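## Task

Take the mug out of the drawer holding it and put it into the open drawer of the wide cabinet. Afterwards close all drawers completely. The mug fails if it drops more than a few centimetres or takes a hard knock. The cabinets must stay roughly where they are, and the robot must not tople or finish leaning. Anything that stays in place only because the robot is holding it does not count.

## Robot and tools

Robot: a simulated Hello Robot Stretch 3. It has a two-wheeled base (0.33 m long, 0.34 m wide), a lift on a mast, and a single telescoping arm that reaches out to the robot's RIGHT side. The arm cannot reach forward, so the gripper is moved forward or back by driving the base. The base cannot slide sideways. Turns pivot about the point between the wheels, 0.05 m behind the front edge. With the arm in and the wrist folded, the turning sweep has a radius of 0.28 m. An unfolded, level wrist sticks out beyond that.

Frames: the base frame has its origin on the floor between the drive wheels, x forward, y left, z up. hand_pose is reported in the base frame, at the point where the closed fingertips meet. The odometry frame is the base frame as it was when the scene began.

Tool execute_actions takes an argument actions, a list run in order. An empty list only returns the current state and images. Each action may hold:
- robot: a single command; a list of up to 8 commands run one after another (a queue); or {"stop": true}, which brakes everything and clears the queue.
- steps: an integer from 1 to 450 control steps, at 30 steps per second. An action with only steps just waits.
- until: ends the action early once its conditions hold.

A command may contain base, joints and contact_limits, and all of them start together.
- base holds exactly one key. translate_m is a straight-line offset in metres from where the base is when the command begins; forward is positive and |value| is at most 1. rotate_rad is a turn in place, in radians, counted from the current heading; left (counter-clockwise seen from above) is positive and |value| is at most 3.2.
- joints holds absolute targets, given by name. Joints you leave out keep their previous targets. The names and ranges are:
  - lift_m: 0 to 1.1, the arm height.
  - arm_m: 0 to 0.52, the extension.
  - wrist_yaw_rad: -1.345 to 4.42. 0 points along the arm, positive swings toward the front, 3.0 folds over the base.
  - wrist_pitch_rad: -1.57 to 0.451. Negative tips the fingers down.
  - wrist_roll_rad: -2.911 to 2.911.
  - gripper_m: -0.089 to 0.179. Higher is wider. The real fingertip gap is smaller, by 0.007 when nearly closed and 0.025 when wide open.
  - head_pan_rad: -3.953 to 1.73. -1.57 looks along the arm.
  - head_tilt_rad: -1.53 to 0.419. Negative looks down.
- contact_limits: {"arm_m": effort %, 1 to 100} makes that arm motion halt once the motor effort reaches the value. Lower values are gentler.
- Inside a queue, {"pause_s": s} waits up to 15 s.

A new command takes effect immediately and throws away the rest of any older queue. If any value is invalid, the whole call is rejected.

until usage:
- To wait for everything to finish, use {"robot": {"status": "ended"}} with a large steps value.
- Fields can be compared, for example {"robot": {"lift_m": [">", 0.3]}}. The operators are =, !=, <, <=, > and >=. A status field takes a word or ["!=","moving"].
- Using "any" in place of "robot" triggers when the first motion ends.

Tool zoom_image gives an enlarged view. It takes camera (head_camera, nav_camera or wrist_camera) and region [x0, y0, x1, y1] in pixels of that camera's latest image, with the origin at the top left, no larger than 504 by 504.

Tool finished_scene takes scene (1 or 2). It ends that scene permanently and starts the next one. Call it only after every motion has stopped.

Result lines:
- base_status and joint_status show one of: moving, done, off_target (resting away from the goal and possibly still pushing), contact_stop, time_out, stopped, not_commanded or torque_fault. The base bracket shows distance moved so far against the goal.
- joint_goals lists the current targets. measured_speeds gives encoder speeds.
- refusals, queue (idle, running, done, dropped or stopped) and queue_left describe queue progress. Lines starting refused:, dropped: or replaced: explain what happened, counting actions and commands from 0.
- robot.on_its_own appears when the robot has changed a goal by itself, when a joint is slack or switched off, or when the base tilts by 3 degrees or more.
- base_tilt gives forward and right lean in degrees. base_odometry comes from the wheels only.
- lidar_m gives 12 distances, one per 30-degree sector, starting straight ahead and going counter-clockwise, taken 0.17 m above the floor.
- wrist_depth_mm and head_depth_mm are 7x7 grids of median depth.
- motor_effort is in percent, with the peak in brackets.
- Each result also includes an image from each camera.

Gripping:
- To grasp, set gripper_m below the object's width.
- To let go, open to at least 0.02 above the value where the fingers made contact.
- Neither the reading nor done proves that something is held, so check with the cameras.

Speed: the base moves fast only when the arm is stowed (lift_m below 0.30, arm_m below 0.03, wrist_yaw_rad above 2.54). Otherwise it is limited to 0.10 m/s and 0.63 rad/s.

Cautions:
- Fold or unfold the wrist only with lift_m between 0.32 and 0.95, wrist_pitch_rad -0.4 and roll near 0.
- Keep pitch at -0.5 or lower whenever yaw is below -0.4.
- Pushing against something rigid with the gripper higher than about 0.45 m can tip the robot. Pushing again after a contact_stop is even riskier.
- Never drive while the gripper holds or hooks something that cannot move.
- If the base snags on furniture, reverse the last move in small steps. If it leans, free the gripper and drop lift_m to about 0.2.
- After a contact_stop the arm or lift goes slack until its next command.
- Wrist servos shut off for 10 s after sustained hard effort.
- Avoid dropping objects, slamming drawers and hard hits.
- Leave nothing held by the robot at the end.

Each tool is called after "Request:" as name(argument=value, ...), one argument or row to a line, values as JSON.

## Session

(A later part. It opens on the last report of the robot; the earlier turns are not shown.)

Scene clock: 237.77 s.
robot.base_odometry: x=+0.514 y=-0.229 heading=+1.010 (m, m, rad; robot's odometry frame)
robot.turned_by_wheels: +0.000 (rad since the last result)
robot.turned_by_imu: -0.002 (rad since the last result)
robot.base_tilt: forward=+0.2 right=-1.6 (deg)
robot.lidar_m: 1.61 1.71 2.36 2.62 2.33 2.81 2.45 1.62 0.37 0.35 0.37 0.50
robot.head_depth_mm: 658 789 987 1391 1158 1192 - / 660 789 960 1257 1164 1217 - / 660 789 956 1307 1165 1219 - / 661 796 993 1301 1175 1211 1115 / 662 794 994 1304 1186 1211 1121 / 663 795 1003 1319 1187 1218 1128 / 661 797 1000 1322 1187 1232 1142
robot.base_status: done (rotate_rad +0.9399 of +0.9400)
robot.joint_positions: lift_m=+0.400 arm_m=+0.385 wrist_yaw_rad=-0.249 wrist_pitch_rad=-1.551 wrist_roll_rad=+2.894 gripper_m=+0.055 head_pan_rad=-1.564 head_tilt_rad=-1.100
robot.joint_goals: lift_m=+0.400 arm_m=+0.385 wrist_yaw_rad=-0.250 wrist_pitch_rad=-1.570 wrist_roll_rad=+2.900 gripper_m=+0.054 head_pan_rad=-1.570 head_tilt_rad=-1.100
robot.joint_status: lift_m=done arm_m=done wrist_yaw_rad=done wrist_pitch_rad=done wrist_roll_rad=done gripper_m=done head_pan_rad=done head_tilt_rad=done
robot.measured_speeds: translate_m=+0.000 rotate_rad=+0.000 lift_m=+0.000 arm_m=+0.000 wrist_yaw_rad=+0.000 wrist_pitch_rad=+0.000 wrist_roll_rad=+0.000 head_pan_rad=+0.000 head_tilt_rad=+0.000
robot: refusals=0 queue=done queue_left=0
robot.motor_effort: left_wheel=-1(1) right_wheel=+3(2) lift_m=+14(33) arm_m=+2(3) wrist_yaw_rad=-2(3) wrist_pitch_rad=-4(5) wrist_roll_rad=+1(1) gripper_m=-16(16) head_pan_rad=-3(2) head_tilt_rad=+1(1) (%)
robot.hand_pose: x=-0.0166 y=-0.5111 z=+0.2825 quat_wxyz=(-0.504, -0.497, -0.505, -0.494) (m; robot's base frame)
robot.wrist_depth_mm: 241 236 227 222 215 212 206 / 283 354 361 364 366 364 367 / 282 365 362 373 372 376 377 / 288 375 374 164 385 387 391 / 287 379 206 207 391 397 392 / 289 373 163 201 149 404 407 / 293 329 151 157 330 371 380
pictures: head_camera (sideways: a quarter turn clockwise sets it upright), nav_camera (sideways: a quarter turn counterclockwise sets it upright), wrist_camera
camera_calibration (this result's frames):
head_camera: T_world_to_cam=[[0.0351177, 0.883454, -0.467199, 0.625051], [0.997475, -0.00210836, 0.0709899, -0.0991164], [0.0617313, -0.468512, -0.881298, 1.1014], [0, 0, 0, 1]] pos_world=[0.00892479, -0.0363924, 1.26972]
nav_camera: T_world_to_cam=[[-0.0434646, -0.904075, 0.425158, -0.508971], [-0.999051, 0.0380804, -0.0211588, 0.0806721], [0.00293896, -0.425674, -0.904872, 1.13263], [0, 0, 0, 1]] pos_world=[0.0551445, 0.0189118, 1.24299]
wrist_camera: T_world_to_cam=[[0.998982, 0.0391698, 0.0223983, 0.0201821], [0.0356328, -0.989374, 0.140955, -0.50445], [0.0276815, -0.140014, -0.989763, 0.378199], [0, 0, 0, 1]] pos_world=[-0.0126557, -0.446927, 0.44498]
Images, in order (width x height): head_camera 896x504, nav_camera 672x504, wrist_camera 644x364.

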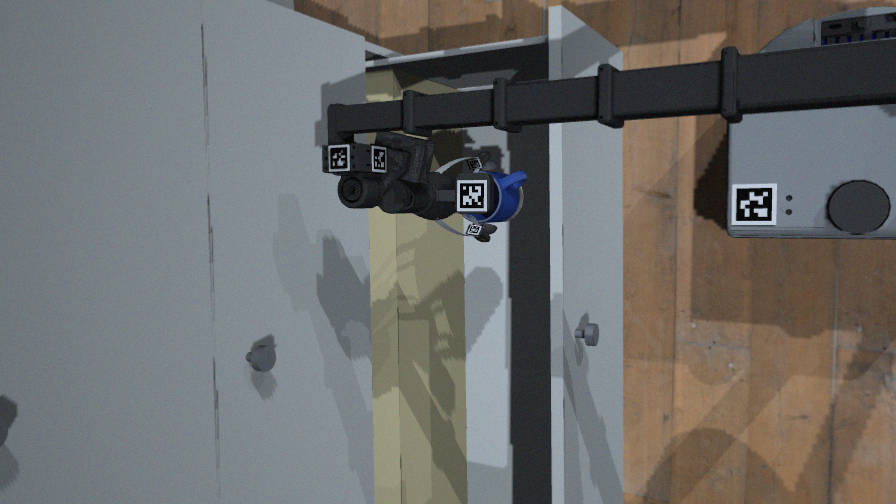

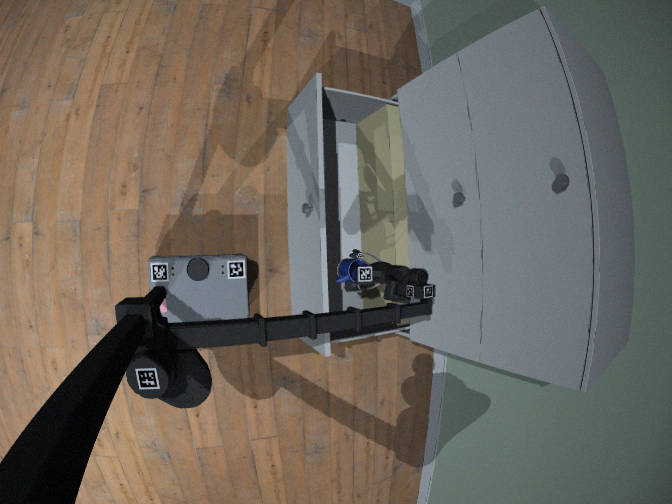

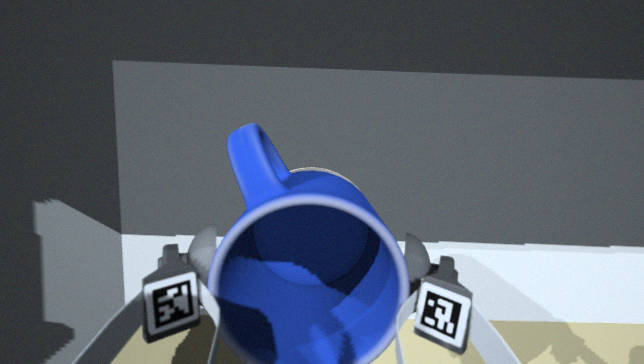

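Request:
execute_actions(
  actions=[
    {"robot":{"joints":{"lift_m":0.245,"wrist_pitch_rad":-1.48}},"steps":150,"until":{"robot":{"status":"ended"}}},
  ],
)

Scene clock: 245.60 s.
robot.base_odometry: x=+0.514 y=-0.229 heading=+1.010 (m, m, rad; robot's odometry frame)
robot.turned_by_wheels: +0.000 (rad since the last result)
robot.turned_by_imu: -0.001 (rad since the last result)
robot.base_tilt: forward=+0.2 right=-1.6 (deg)
robot.lidar_m: 1.61 1.71 2.36 2.62 2.33 2.81 2.45 1.61 0.37 0.35 0.37 0.50
robot.head_depth_mm: 657 794 985 1406 1156 1187 - / 660 792 984 1250 1201 1206 - / 661 792 992 1147 1170 1219 - / 661 794 995 1309 1171 1205 1112 / 661 795 998 1303 1183 1215 1121 / 664 798 999 1319 1184 1222 1121 / 666 798 997 1314 1192 1233 1143
robot.base_status: done (rotate_rad +0.9399 of +0.9400)
robot.joint_positions: lift_m=+0.245 arm_m=+0.385 wrist_yaw_rad=-0.249 wrist_pitch_rad=-1.477 wrist_roll_rad=+2.894 gripper_m=+0.055 head_pan_rad=-1.564 head_tilt_rad=-1.100
robot.joint_goals: lift_m=+0.245 arm_m=+0.385 wrist_yaw_rad=-0.250 wrist_pitch_rad=-1.480 wrist_roll_rad=+2.900 gripper_m=+0.054 head_pan_rad=-1.570 head_tilt_rad=-1.100
robot.joint_status: lift_m=done arm_m=done wrist_yaw_rad=done wrist_pitch_rad=done wrist_roll_rad=done gripper_m=done head_pan_rad=done head_tilt_rad=done
robot.measured_speeds: translate_m=+0.000 rotate_rad=+0.000 lift_m=+0.000 arm_m=+0.000 wrist_yaw_rad=+0.000 wrist_pitch_rad=+0.000 wrist_roll_rad=+0.000 head_pan_rad=+0.000 head_tilt_rad=+0.000
robot: refusals=0 queue=done queue_left=0
robot.motor_effort: left_wheel=-1(1) right_wheel=+3(2) lift_m=+14(15) arm_m=+2(2) wrist_yaw_rad=-2(0) wrist_pitch_rad=-1(4) wrist_roll_rad=+1(1) gripper_m=-17(17) head_pan_rad=-4(3) head_tilt_rad=+0(1) (%)
robot.hand_pose: x=-0.0212 y=-0.5294 z=+0.1268 quat_wxyz=(-0.516, -0.483, -0.527, -0.471) (m; robot's base frame)
robot.wrist_depth_mm: 197 196 195 197 197 196 197 / 203 202 202 204 202 203 203 / 210 211 209 210 211 211 210 / 216 215 215 167 218 217 217 / 224 225 207 209 223 225 223 / 232 230 164 202 149 233 231 / 241 242 151 156 239 240 242
pictures: head_camera (sideways: a quarter turn clockwise sets it upright), nav_camera (sideways: a quarter turn counterclockwise sets it upright), wrist_camera
camera_calibration (this result's frames):
head_camera: T_world_to_cam=[[0.0351175, 0.883454, -0.467199, 0.625051], [0.997475, -0.00210812, 0.0709899, -0.0991164], [0.0617314, -0.468513, -0.881297, 1.1014], [0, 0, 0, 1]] pos_world=[0.0089248, -0.0363924, 1.26972]
nav_camera: T_world_to_cam=[[-0.0434644, -0.904075, 0.425158, -0.508971], [-0.999051, 0.0380801, -0.0211588, 0.0806721], [0.00293906, -0.425674, -0.904872, 1.13263], [0, 0, 0, 1]] pos_world=[0.0551445, 0.0189118, 1.24299]
wrist_camera: T_world_to_cam=[[0.999195, 0.0400807, 0.00152415, 0.0321609], [0.0388655, -0.976892, 0.21017, -0.502519], [0.00991272, -0.209942, -0.977664, 0.18271], [0, 0, 0, 1]] pos_world=[-0.0144156, -0.453837, 0.284194]
Images, in order (width x height): head_camera 896x504, nav_camera 672x504, wrist_camera 644x364.

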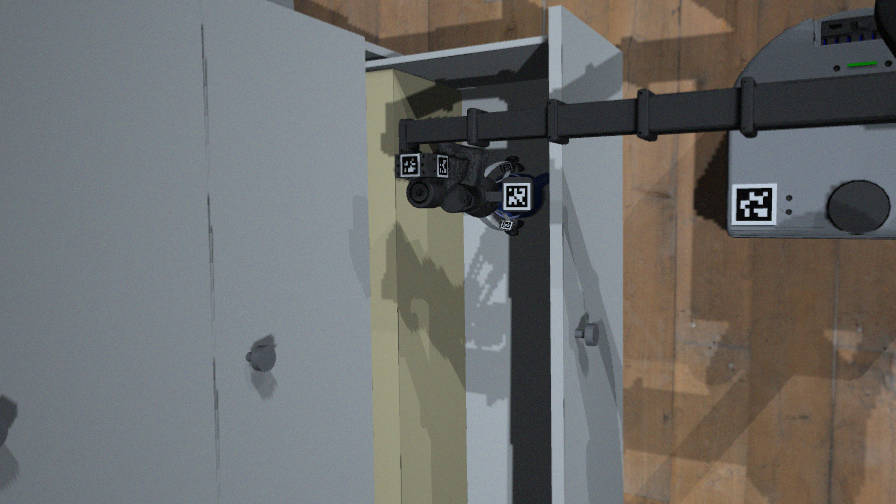

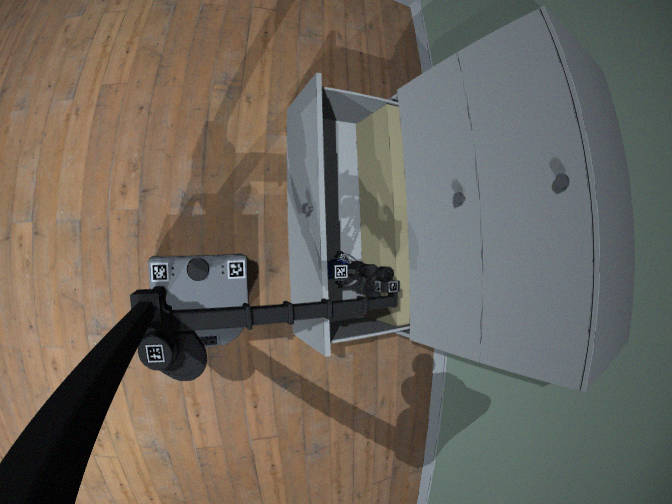

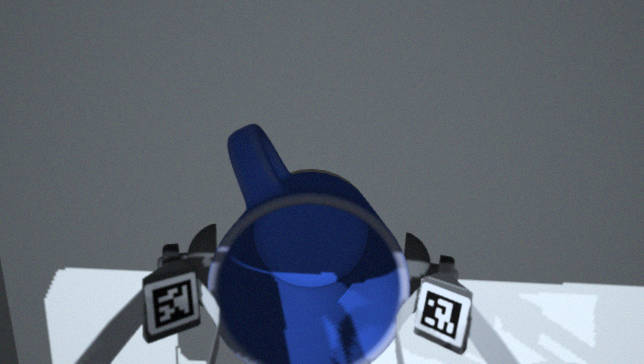

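Request:
execute_actions(
  actions=[
    {"robot":{"joints":{"lift_m":0.239}},"steps":30,"until":{"robot":{"status":"ended"}}},
    {"robot":{"joints":{"gripper_m":0.15}},"steps":60,"until":{"robot":{"gripper_m":[">",0.125]}}},
    {"robot":{"joints":{"lift_m":0.515}},"steps":30,"until":{"robot":{"lift_m":[">",0.31]}}},
  ],
)

Request:
execute_actions(
  actions=[
    {"robot":{"joints":{"wrist_pitch_rad":-1.57,"arm_m":0.33}},"steps":120,"until":{"robot":{"lift_m":[">",0.5]}}},
    {"robot":{"joints":{"arm_m":0.155}},"steps":90,"until":{"robot":{"arm_m":["<",0.175]}}},
    {"robot":{"joints":{"lift_m":0.155}},"steps":200,"until":{"robot":{"status":"ended"}}},
  ],
)

Scene clock: 258.87 s.
robot.base_odometry: x=+0.514 y=-0.229 heading=+1.010 (m, m, rad; robot's odometry frame)
robot.turned_by_wheels: +0.000 (rad since the last result)
robot.turned_by_imu: -0.001 (rad since the last result)
robot.base_tilt: forward=+0.2 right=-1.5 (deg)
robot.lidar_m: 1.61 1.71 2.36 2.62 2.33 2.80 2.45 1.61 0.37 0.35 0.37 0.50
robot.head_depth_mm: 659 791 991 1397 1158 1190 - / 660 793 991 1248 1073 1204 - / 659 791 996 - 1169 1215 - / 663 792 993 1299 1178 1209 1115 / 662 795 997 1311 1185 1216 1118 / 663 798 1002 1314 1190 1219 1129 / 664 797 1005 1320 1192 1232 1133
robot.base_status: done (rotate_rad +0.9399 of +0.9400)
robot.joint_positions: lift_m=+0.312 arm_m=+0.385 wrist_yaw_rad=-0.249 wrist_pitch_rad=-1.471 wrist_roll_rad=+2.894 gripper_m=+0.150 head_pan_rad=-1.564 head_tilt_rad=-1.100
robot.joint_goals: lift_m=+0.515 arm_m=+0.385 wrist_yaw_rad=-0.250 wrist_pitch_rad=-1.480 wrist_roll_rad=+2.900 gripper_m=+0.150 head_pan_rad=-1.570 head_tilt_rad=-1.100
robot.joint_status: lift_m=moving arm_m=done wrist_yaw_rad=done wrist_pitch_rad=done wrist_roll_rad=done gripper_m=done head_pan_rad=done head_tilt_rad=done
robot.measured_speeds: translate_m=+0.000 rotate_rad=+0.000 lift_m=+0.110 arm_m=+0.000 wrist_yaw_rad=+0.000 wrist_pitch_rad=+0.000 wrist_roll_rad=+0.000 head_pan_rad=+0.000 head_tilt_rad=+0.000
robot: refusals=0 queue=running queue_left=0
robot.motor_effort: left_wheel=-1(1) right_wheel=+3(3) lift_m=+30(32) arm_m=+2(2) wrist_yaw_rad=-2(1) wrist_pitch_rad=-3(3) wrist_roll_rad=+1(1) gripper_m=+1(94) head_pan_rad=-3(2) head_tilt_rad=+1(1) (%)
robot.hand_pose: x=-0.0216 y=-0.5310 z=+0.1929 quat_wxyz=(-0.517, -0.482, -0.529, -0.469) (m; robot's base frame)
robot.wrist_depth_mm: 254 258 257 257 258 259 257 / 263 268 268 265 267 268 268 / 272 277 274 274 274 275 276 / 275 284 286 276 283 287 284 / 274 297 291 271 293 298 296 / 265 306 308 308 306 304 304 / - 292 302 307 315 - 311
pictures: head_camera (sideways: a quarter turn clockwise sets it upright), nav_camera (sideways: a quarter turn counterclockwise sets it upright), wrist_camera
camera_calibration (this result's frames):
head_camera: T_world_to_cam=[[0.0351178, 0.883454, -0.467199, 0.625051], [0.997475, -0.00210848, 0.0709899, -0.0991164], [0.0617312, -0.468512, -0.881298, 1.1014], [0, 0, 0, 1]] pos_world=[0.00892479, -0.0363924, 1.26972]
nav_camera: T_world_to_cam=[[-0.0434647, -0.904075, 0.425158, -0.508971], [-0.999051, 0.0380805, -0.0211588, 0.0806721], [0.00293891, -0.425674, -0.904872, 1.13263], [0, 0, 0, 1]] pos_world=[0.0551445, 0.0189118, 1.24299]
wrist_camera: T_world_to_cam=[[0.999196, 0.0400908, -0.000258761, 0.0328694], [0.0392, -0.9756, 0.216028, -0.518376], [0.0084083, -0.215865, -0.976387, 0.243558], [0, 0, 0, 1]] pos_world=[-0.0145705, -0.45447, 0.349799]
Images, in order (width x height): head_camera 896x504, nav_camera 672x504, wrist_camera 644x364.

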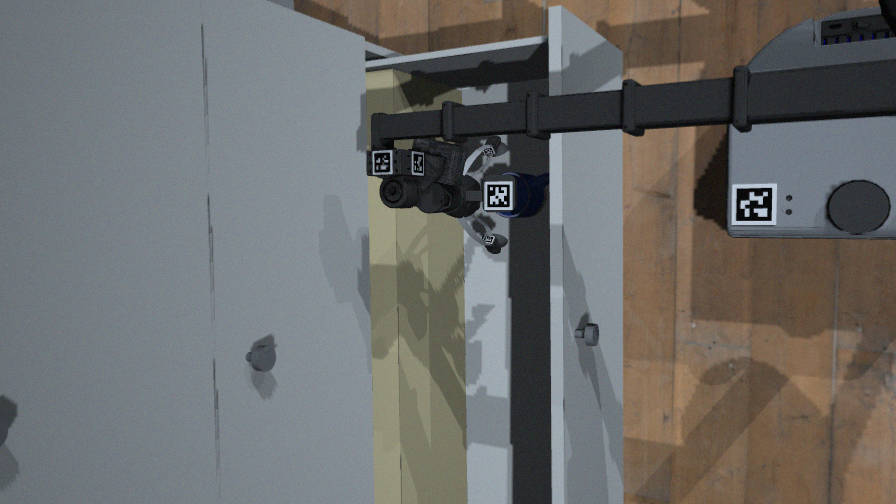

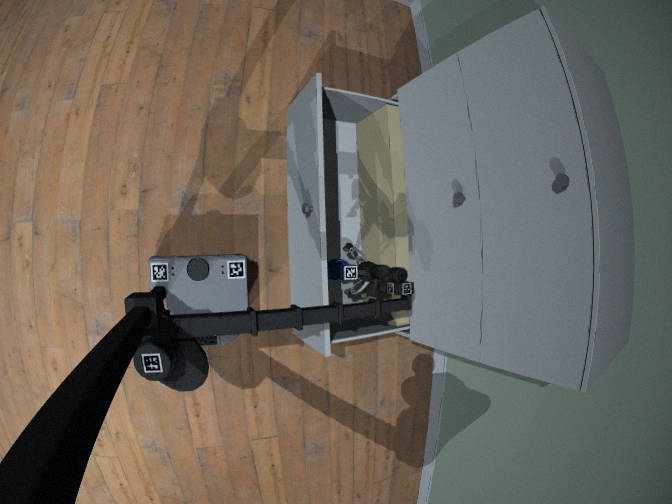

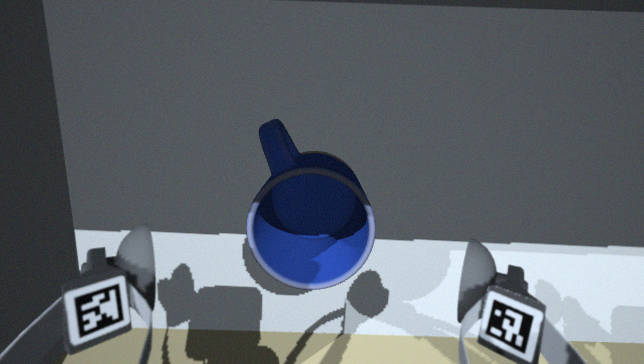

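Scene clock: 266.37 s.
robot.base_odometry: x=+0.514 y=-0.229 heading=+1.010 (m, m, rad; robot's odometry frame)
robot.turned_by_wheels: +0.000 (rad since the last result)
robot.turned_by_imu: -0.001 (rad since the last result)
robot.base_tilt: forward=+0.1 right=-1.6 (deg)
robot.lidar_m: 1.61 1.71 2.35 2.62 2.33 2.80 2.45 1.62 0.37 0.35 0.37 0.50
robot.head_depth_mm: 658 791 992 1401 1165 1183 - / 659 792 995 1260 1163 1209 - / 661 793 998 1279 1068 1195 - / 661 797 996 1302 1174 1199 1114 / 662 796 996 1309 1184 1216 1119 / 662 803 1000 1321 1187 1219 1123 / 665 797 1004 1321 1193 1228 1136
robot.base_status: done (rotate_rad +0.9399 of +0.9400)
robot.joint_positions: lift_m=+0.156 arm_m=+0.155 wrist_yaw_rad=-0.249 wrist_pitch_rad=-1.554 wrist_roll_rad=+2.894 gripper_m=+0.150 head_pan_rad=-1.564 head_tilt_rad=-1.100
robot.joint_goals: lift_m=+0.155 arm_m=+0.155 wrist_yaw_rad=-0.250 wrist_pitch_rad=-1.570 wrist_roll_rad=+2.900 gripper_m=+0.150 head_pan_rad=-1.570 head_tilt_rad=-1.100
robot.joint_status: lift_m=done arm_m=done wrist_yaw_rad=done wrist_pitch_rad=done wrist_roll_rad=done gripper_m=done head_pan_rad=done head_tilt_rad=done
robot.measured_speeds: translate_m=+0.000 rotate_rad=+0.000 lift_m=+0.000 arm_m=+0.000 wrist_yaw_rad=+0.000 wrist_pitch_rad=+0.000 wrist_roll_rad=+0.000 head_pan_rad=+0.000 head_tilt_rad=+0.000
robot: refusals=0 queue=done queue_left=0
robot.motor_effort: left_wheel=-1(1) right_wheel=+2(2) lift_m=+12(31) arm_m=-2(3) wrist_yaw_rad=+0(2) wrist_pitch_rad=-4(6) wrist_roll_rad=+1(1) gripper_m=+0(1) head_pan_rad=-2(3) head_tilt_rad=+1(1) (%)
robot.hand_pose: x=-0.0164 y=-0.2808 z=+0.0377 quat_wxyz=(-0.503, -0.498, -0.504, -0.495) (m; robot's base frame)
robot.wrist_depth_mm: 178 179 181 - - 184 184 / 181 181 182 185 185 186 188 / 185 186 187 187 188 192 192 / 189 190 191 193 192 195 196 / 193 193 195 198 197 199 200 / 198 200 199 201 203 204 205 / - 203 204 205 206 - 210
pictures: head_camera (sideways: a quarter turn clockwise sets it upright), nav_camera (sideways: a quarter turn counterclockwise sets it upright), wrist_camera
camera_calibration (this result's frames):
head_camera: T_world_to_cam=[[0.0351177, 0.883454, -0.467199, 0.625051], [0.997475, -0.00210836, 0.0709899, -0.0991164], [0.0617313, -0.468512, -0.881298, 1.1014], [0, 0, 0, 1]] pos_world=[0.00892479, -0.0363924, 1.26972]
nav_camera: T_world_to_cam=[[-0.0434646, -0.904075, 0.425158, -0.508971], [-0.999051, 0.0380804, -0.0211588, 0.0806721], [0.00293896, -0.425674, -0.904872, 1.13263], [0, 0, 0, 1]] pos_world=[0.0551445, 0.0189118, 1.24299]
wrist_camera: T_world_to_cam=[[0.998963, 0.0390959, 0.0233428, 0.0163749], [0.0355184, -0.989824, 0.137796, -0.242012], [0.0284925, -0.136824, -0.990186, 0.169045], [0, 0, 0, 1]] pos_world=[-0.0125786, -0.21706, 0.200352]
Images, in order (width x height): head_camera 896x504, nav_camera 672x504, wrist_camera 644x364.

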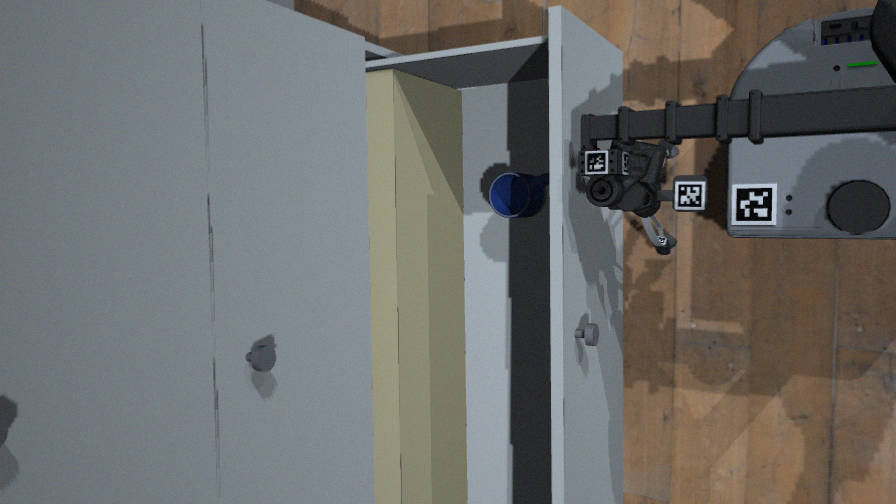

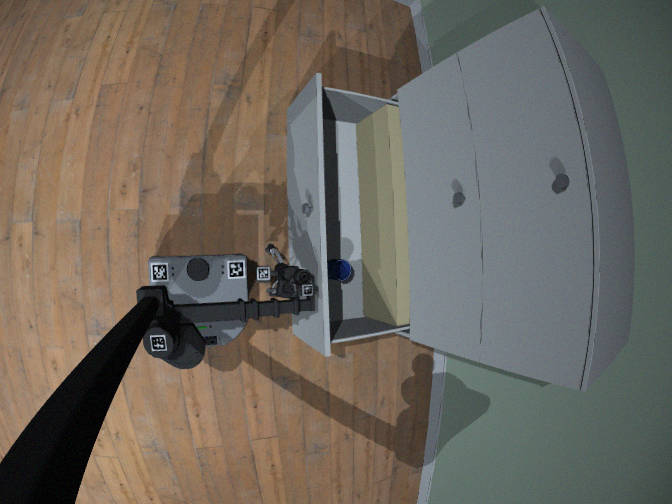

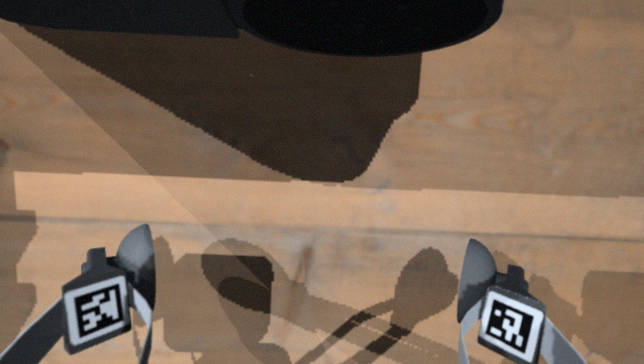

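Mug is placed upright. Now pushing the drawer shut.

Request:
execute_actions(
  actions=[
    {"robot":{"joints":{"arm_m":0.19},"contact_limits":{"arm_m":14}},"steps":60,"until":{"robot":{"arm_m_status":["!=","moving"]}}},
    {"robot":{"joints":{"arm_m":0.455},"contact_limits":{"arm_m":14}},"steps":120,"until":{"robot":{"status":"ended"}}},
  ],
)

Scene clock: 277.63 s.
robot.base_odometry: x=+0.514 y=-0.229 heading=+1.010 (m, m, rad; robot's odometry frame)
robot.turned_by_wheels: +0.000 (rad since the last result)
robot.turned_by_imu: -0.001 (rad since the last result)
robot.base_tilt: forward=+0.1 right=-1.5 (deg)
robot.lidar_m: 1.61 1.71 2.36 2.62 2.32 2.81 2.45 1.61 0.65 0.62 0.65 0.88
robot.head_depth_mm: 658 791 988 1378 1303 1193 1122 / 660 793 990 1222 1299 1210 - / 659 791 991 - 1305 1210 - / 661 794 997 1227 1317 1202 1115 / 662 793 995 1229 1323 1204 1129 / 663 793 1002 1241 1333 1222 1129 / 664 801 1008 1248 1345 1227 1133
robot.base_status: done (rotate_rad +0.9400 of +0.9400)
robot.joint_positions: lift_m=+0.156 arm_m=+0.455 wrist_yaw_rad=-0.249 wrist_pitch_rad=-1.554 wrist_roll_rad=+2.894 gripper_m=+0.150 head_pan_rad=-1.564 head_tilt_rad=-1.099
robot.joint_goals: lift_m=+0.155 arm_m=+0.455 wrist_yaw_rad=-0.250 wrist_pitch_rad=-1.570 wrist_roll_rad=+2.900 gripper_m=+0.150 head_pan_rad=-1.570 head_tilt_rad=-1.100
robot.joint_status: lift_m=done arm_m=done wrist_yaw_rad=done wrist_pitch_rad=done wrist_roll_rad=done gripper_m=done head_pan_rad=done head_tilt_rad=done
robot.measured_speeds: translate_m=+0.000 rotate_rad=+0.000 lift_m=+0.000 arm_m=+0.000 wrist_yaw_rad=+0.000 wrist_pitch_rad=+0.000 wrist_roll_rad=+0.000 head_pan_rad=+0.000 head_tilt_rad=+0.000
robot: refusals=0 queue=done queue_left=0
robot.motor_effort: left_wheel=-1(2) right_wheel=+0(6) lift_m=+12(12) arm_m=+3(10) wrist_yaw_rad=+0(0) wrist_pitch_rad=-4(4) wrist_roll_rad=+1(1) gripper_m=+0(0) head_pan_rad=-2(2) head_tilt_rad=+1(1) (%)
robot.contact_limits: arm_m 14 (drawing in: default 21, maximum 34; extending or still: default 28, maximum 46)
robot.hand_pose: x=-0.0163 y=-0.5802 z=+0.0376 quat_wxyz=(-0.503, -0.498, -0.504, -0.495) (m; robot's base frame)
robot.wrist_depth_mm: 177 178 178 180 181 182 183 / 181 181 184 183 185 184 188 / 183 185 186 188 188 189 192 / 188 189 190 191 192 195 196 / 193 193 194 196 196 198 200 / 198 199 200 199 203 204 205 / - 204 204 204 205 - 209
pictures: head_camera (sideways: a quarter turn clockwise sets it upright), nav_camera (sideways: a quarter turn counterclockwise sets it upright), wrist_camera
camera_calibration (this result's frames):
head_camera: T_world_to_cam=[[0.0351215, 0.883286, -0.467516, 0.625464], [0.997475, -0.00208572, 0.0709932, -0.0991208], [0.0617322, -0.468829, -0.881129, 1.10118], [0, 0, 0, 1]] pos_world=[0.00892477, -0.0364039, 1.26974]
nav_camera: T_world_to_cam=[[-0.0434683, -0.903922, 0.425482, -0.509393], [-0.99905, 0.0380756, -0.0211751, 0.0806933], [0.00294009, -0.425999, -0.904719, 1.13243], [0, 0, 0, 1]] pos_world=[0.0551447, 0.0188905, 1.24298]
wrist_camera: T_world_to_cam=[[0.998962, 0.0390987, 0.0233821, 0.0280737], [0.0355195, -0.989842, 0.137664, -0.538413], [0.028527, -0.136691, -0.990203, 0.128139], [0, 0, 0, 1]] pos_world=[-0.0125759, -0.516525, 0.200348]
Images, in order (width x height): head_camera 896x504, nav_camera 672x504, wrist_camera 644x364.

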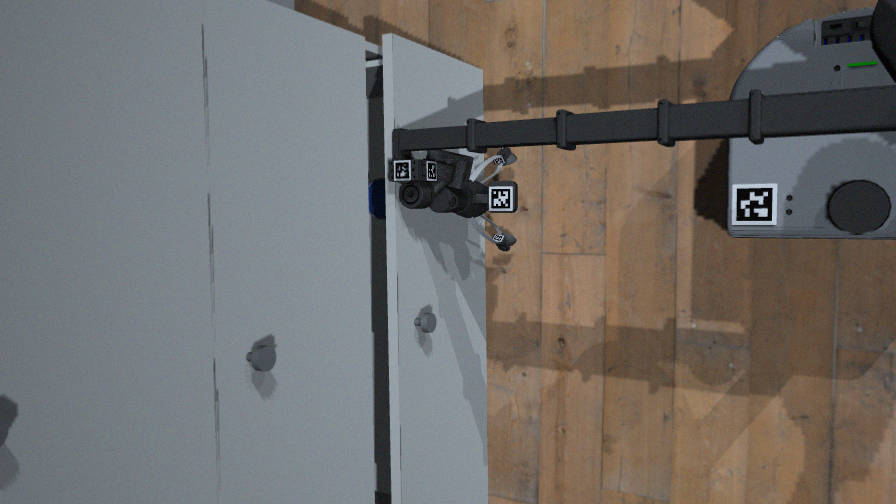

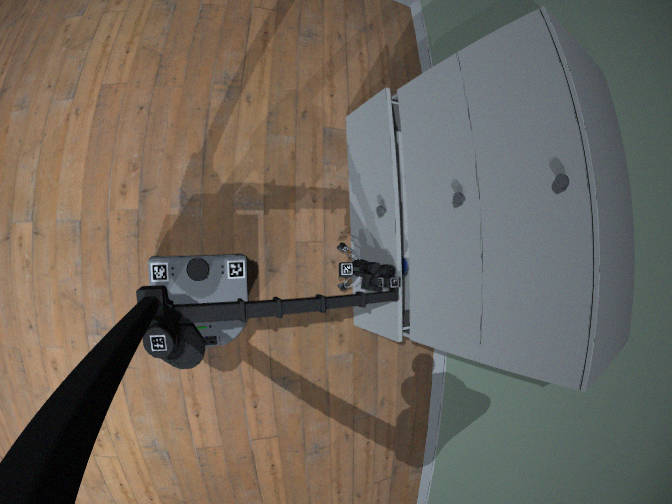

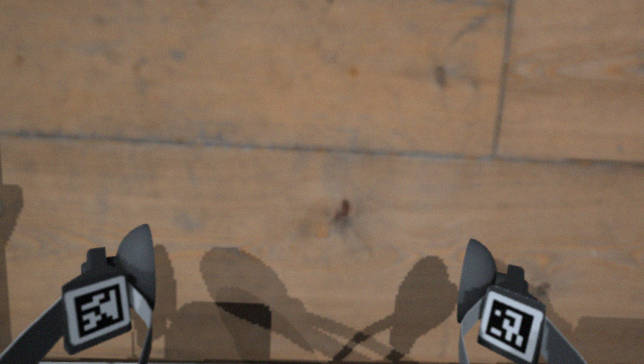

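Request:
execute_actions(
  actions=[
    {"robot":{"joints":{"arm_m":0.51},"contact_limits":{"arm_m":14}},"steps":60,"until":{"robot":{"status":"ended"}}},
    {"robot":{"joints":{"arm_m":0.47}},"steps":60,"until":{"robot":{"status":"ended"}}},
  ],
)

Scene clock: 283.03 s.
robot.base_odometry: x=+0.514 y=-0.229 heading=+1.010 (m, m, rad; robot's odometry frame)
robot.turned_by_wheels: +0.000 (rad since the last result)
robot.turned_by_imu: -0.001 (rad since the last result)
robot.base_tilt: forward=+0.2 right=-1.6 (deg)
robot.lidar_m: 1.61 1.71 2.37 2.62 2.32 2.80 2.45 1.61 0.70 0.67 0.70 1.65
robot.head_depth_mm: 658 789 989 1412 1293 1185 1122 / 657 789 989 1325 1307 1202 - / 660 793 992 1375 1313 1222 - / 660 792 996 1332 1317 1210 1114 / 661 795 999 1336 1333 1209 1118 / 661 797 998 1349 1333 1221 1122 / 665 796 993 1350 1346 1232 1136
robot.base_status: done (rotate_rad +0.9399 of +0.9400)
robot.joint_positions: lift_m=+0.156 arm_m=+0.470 wrist_yaw_rad=-0.247 wrist_pitch_rad=-1.554 wrist_roll_rad=+2.894 gripper_m=+0.150 head_pan_rad=-1.564 head_tilt_rad=-1.099
robot.joint_goals: lift_m=+0.155 arm_m=+0.470 wrist_yaw_rad=-0.250 wrist_pitch_rad=-1.570 wrist_roll_rad=+2.900 gripper_m=+0.150 head_pan_rad=-1.570 head_tilt_rad=-1.100
robot.joint_status: lift_m=done arm_m=done wrist_yaw_rad=done wrist_pitch_rad=done wrist_roll_rad=done gripper_m=done head_pan_rad=done head_tilt_rad=done
robot.measured_speeds: translate_m=+0.000 rotate_rad=+0.000 lift_m=+0.000 arm_m=+0.000 wrist_yaw_rad=+0.000 wrist_pitch_rad=+0.000 wrist_roll_rad=+0.000 head_pan_rad=+0.000 head_tilt_rad=+0.000
robot: refusals=0 queue=done queue_left=0
robot.motor_effort: left_wheel=-1(5) right_wheel=+2(10) lift_m=+12(13) arm_m=-2(14) wrist_yaw_rad=-3(2) wrist_pitch_rad=-4(4) wrist_roll_rad=+1(1) gripper_m=+1(0) head_pan_rad=-3(2) head_tilt_rad=+0(0) (%)
robot.hand_pose: x=-0.0164 y=-0.5957 z=+0.0376 quat_wxyz=(-0.503, -0.497, -0.505, -0.495) (m; robot's base frame)
robot.wrist_depth_mm: 177 177 179 178 181 182 183 / 180 181 183 184 186 186 187 / 184 184 187 188 189 190 191 / 188 189 190 192 193 193 195 / 194 192 194 196 196 198 201 / 197 197 199 200 202 203 204 / - 203 204 204 205 - 209
pictures: head_camera (sideways: a quarter turn clockwise sets it upright), nav_camera (sideways: a quarter turn counterclockwise sets it upright), wrist_camera
replaced: robot.arm_m: its motion had ended contact_stop
camera_calibration (this result's frames):
head_camera: T_world_to_cam=[[0.0351296, 0.883025, -0.46801, 0.626107], [0.997474, -0.00205303, 0.0709984, -0.0991276], [0.0617325, -0.469322, -0.880866, 1.10084], [0, 0, 0, 1]] pos_world=[0.00892464, -0.0364219, 1.26976]
nav_camera: T_world_to_cam=[[-0.0434764, -0.903684, 0.425988, -0.510051], [-0.99905, 0.0380708, -0.0212004, 0.0807262], [0.00294074, -0.426505, -0.904481, 1.13212], [0, 0, 0, 1]] pos_world=[0.0551451, 0.0188572, 1.24297]
wrist_camera: T_world_to_cam=[[0.998891, 0.0408915, 0.0233545, 0.0297912], [0.0372971, -0.989764, 0.137757, -0.553721], [0.0287485, -0.136733, -0.990191, 0.12596], [0, 0, 0, 1]] pos_world=[-0.0127271, -0.532048, 0.200308]
Images, in order (width x height): head_camera 896x504, nav_camera 672x504, wrist_camera 644x364.

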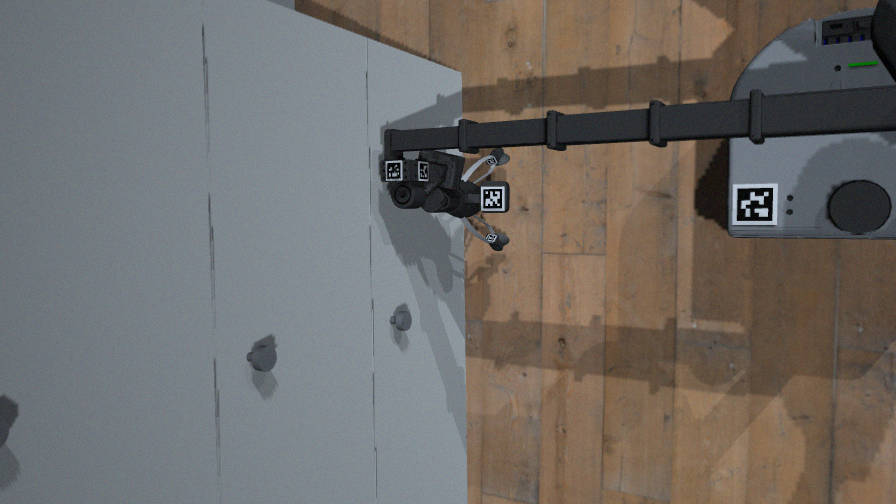

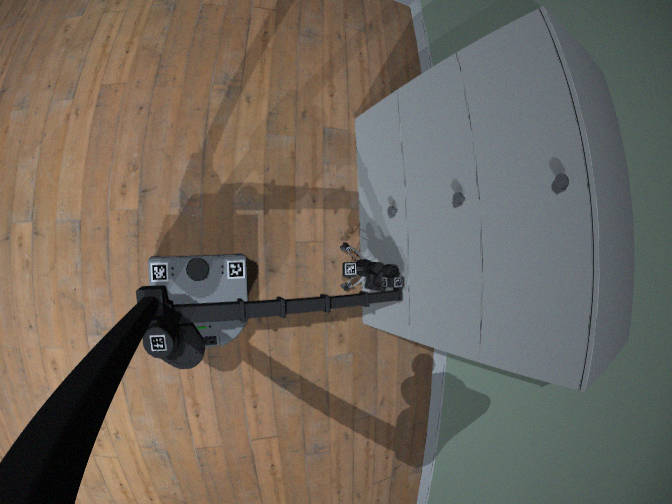

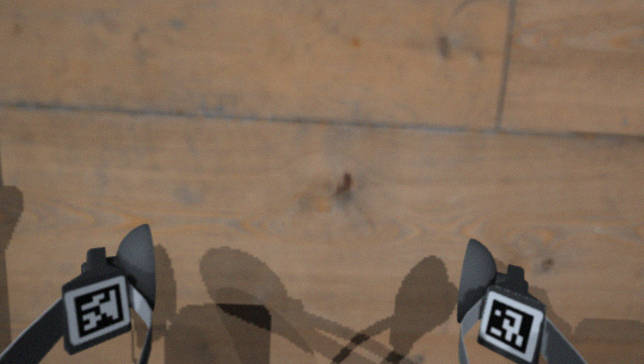

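Request:
execute_actions(
  actions=[],
)

Scene clock: 286.10 s.
robot.base_odometry: x=+0.514 y=-0.229 heading=+1.010 (m, m, rad; robot's odometry frame)
robot.turned_by_wheels: +0.000 (rad since the last result)
robot.turned_by_imu: -0.001 (rad since the last result)
robot.base_tilt: forward=+0.1 right=-1.6 (deg)
robot.lidar_m: 1.61 1.71 2.36 2.62 2.33 2.80 2.45 1.62 0.70 0.67 0.70 1.65
robot.head_depth_mm: 658 791 987 1405 1292 1188 1121 / 659 790 989 1321 1301 1212 - / 658 794 991 1377 1320 1219 - / 661 793 995 1327 1321 1207 1111 / 660 795 993 1334 1323 1208 1122 / 664 795 1000 1334 1342 1228 1127 / 665 797 999 1345 1343 1226 1136
robot.base_status: done (rotate_rad +0.9399 of +0.9400)
robot.joint_positions: lift_m=+0.156 arm_m=+0.470 wrist_yaw_rad=-0.247 wrist_pitch_rad=-1.554 wrist_roll_rad=+2.894 gripper_m=+0.150 head_pan_rad=-1.564 head_tilt_rad=-1.099
robot.joint_goals: lift_m=+0.155 arm_m=+0.470 wrist_yaw_rad=-0.250 wrist_pitch_rad=-1.570 wrist_roll_rad=+2.900 gripper_m=+0.150 head_pan_rad=-1.570 head_tilt_rad=-1.100
robot.joint_status: lift_m=done arm_m=done wrist_yaw_rad=done wrist_pitch_rad=done wrist_roll_rad=done gripper_m=done head_pan_rad=done head_tilt_rad=done
robot.measured_speeds: translate_m=+0.000 rotate_rad=+0.000 lift_m=+0.000 arm_m=+0.000 wrist_yaw_rad=+0.000 wrist_pitch_rad=+0.000 wrist_roll_rad=+0.000 head_pan_rad=+0.000 head_tilt_rad=+0.000
robot: refusals=0 queue=done queue_left=0
robot.motor_effort: left_wheel=-1(1) right_wheel=+2(2) lift_m=+12(13) arm_m=-3(3) wrist_yaw_rad=-1(2) wrist_pitch_rad=-4(4) wrist_roll_rad=+1(1) gripper_m=+1(1) head_pan_rad=-3(3) head_tilt_rad=+1(1) (%)
robot.hand_pose: x=-0.0164 y=-0.5957 z=+0.0376 quat_wxyz=(-0.503, -0.497, -0.505, -0.495) (m; robot's base frame)
robot.wrist_depth_mm: 177 178 178 180 181 181 182 / 179 181 183 184 185 186 187 / 184 186 185 186 189 190 191 / 187 188 191 191 193 194 195 / 192 193 194 195 199 199 201 / 196 197 198 201 202 202 203 / - 203 203 204 206 - 208
pictures: head_camera (sideways: a quarter turn clockwise sets it upright), nav_camera (sideways: a quarter turn counterclockwise sets it upright), wrist_camera
camera_calibration (this result's frames):
head_camera: T_world_to_cam=[[0.0351296, 0.883025, -0.46801, 0.626107], [0.997474, -0.00205303, 0.0709984, -0.0991276], [0.0617325, -0.469322, -0.880866, 1.10084], [0, 0, 0, 1]] pos_world=[0.00892464, -0.0364219, 1.26976]
nav_camera: T_world_to_cam=[[-0.0434764, -0.903684, 0.425988, -0.510051], [-0.99905, 0.0380708, -0.0212004, 0.0807262], [0.00294074, -0.426505, -0.904481, 1.13212], [0, 0, 0, 1]] pos_world=[0.0551451, 0.0188572, 1.24297]
wrist_camera: T_world_to_cam=[[0.998891, 0.0408909, 0.0233545, 0.0297908], [0.0372965, -0.989764, 0.137757, -0.553721], [0.0287484, -0.136733, -0.990191, 0.12596], [0, 0, 0, 1]] pos_world=[-0.0127271, -0.532048, 0.200308]
Images, in order (width x height): head_camera 896x504, nav_camera 672x504, wrist_camera 644x364.

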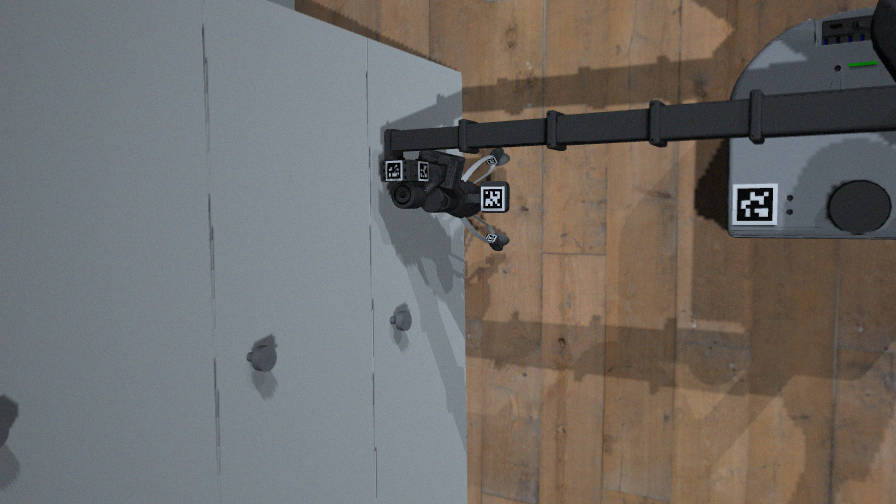

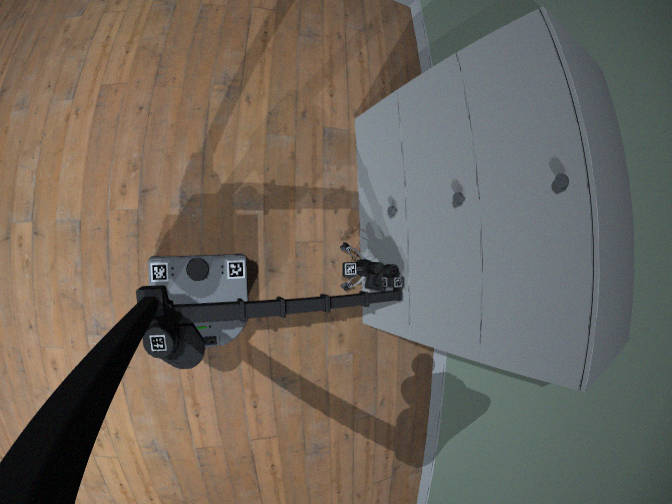

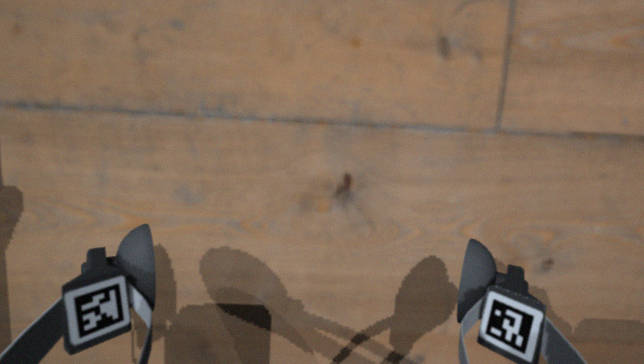

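Request:
finished_scene(
  scene=2,
)

The scene is finished: the task was done.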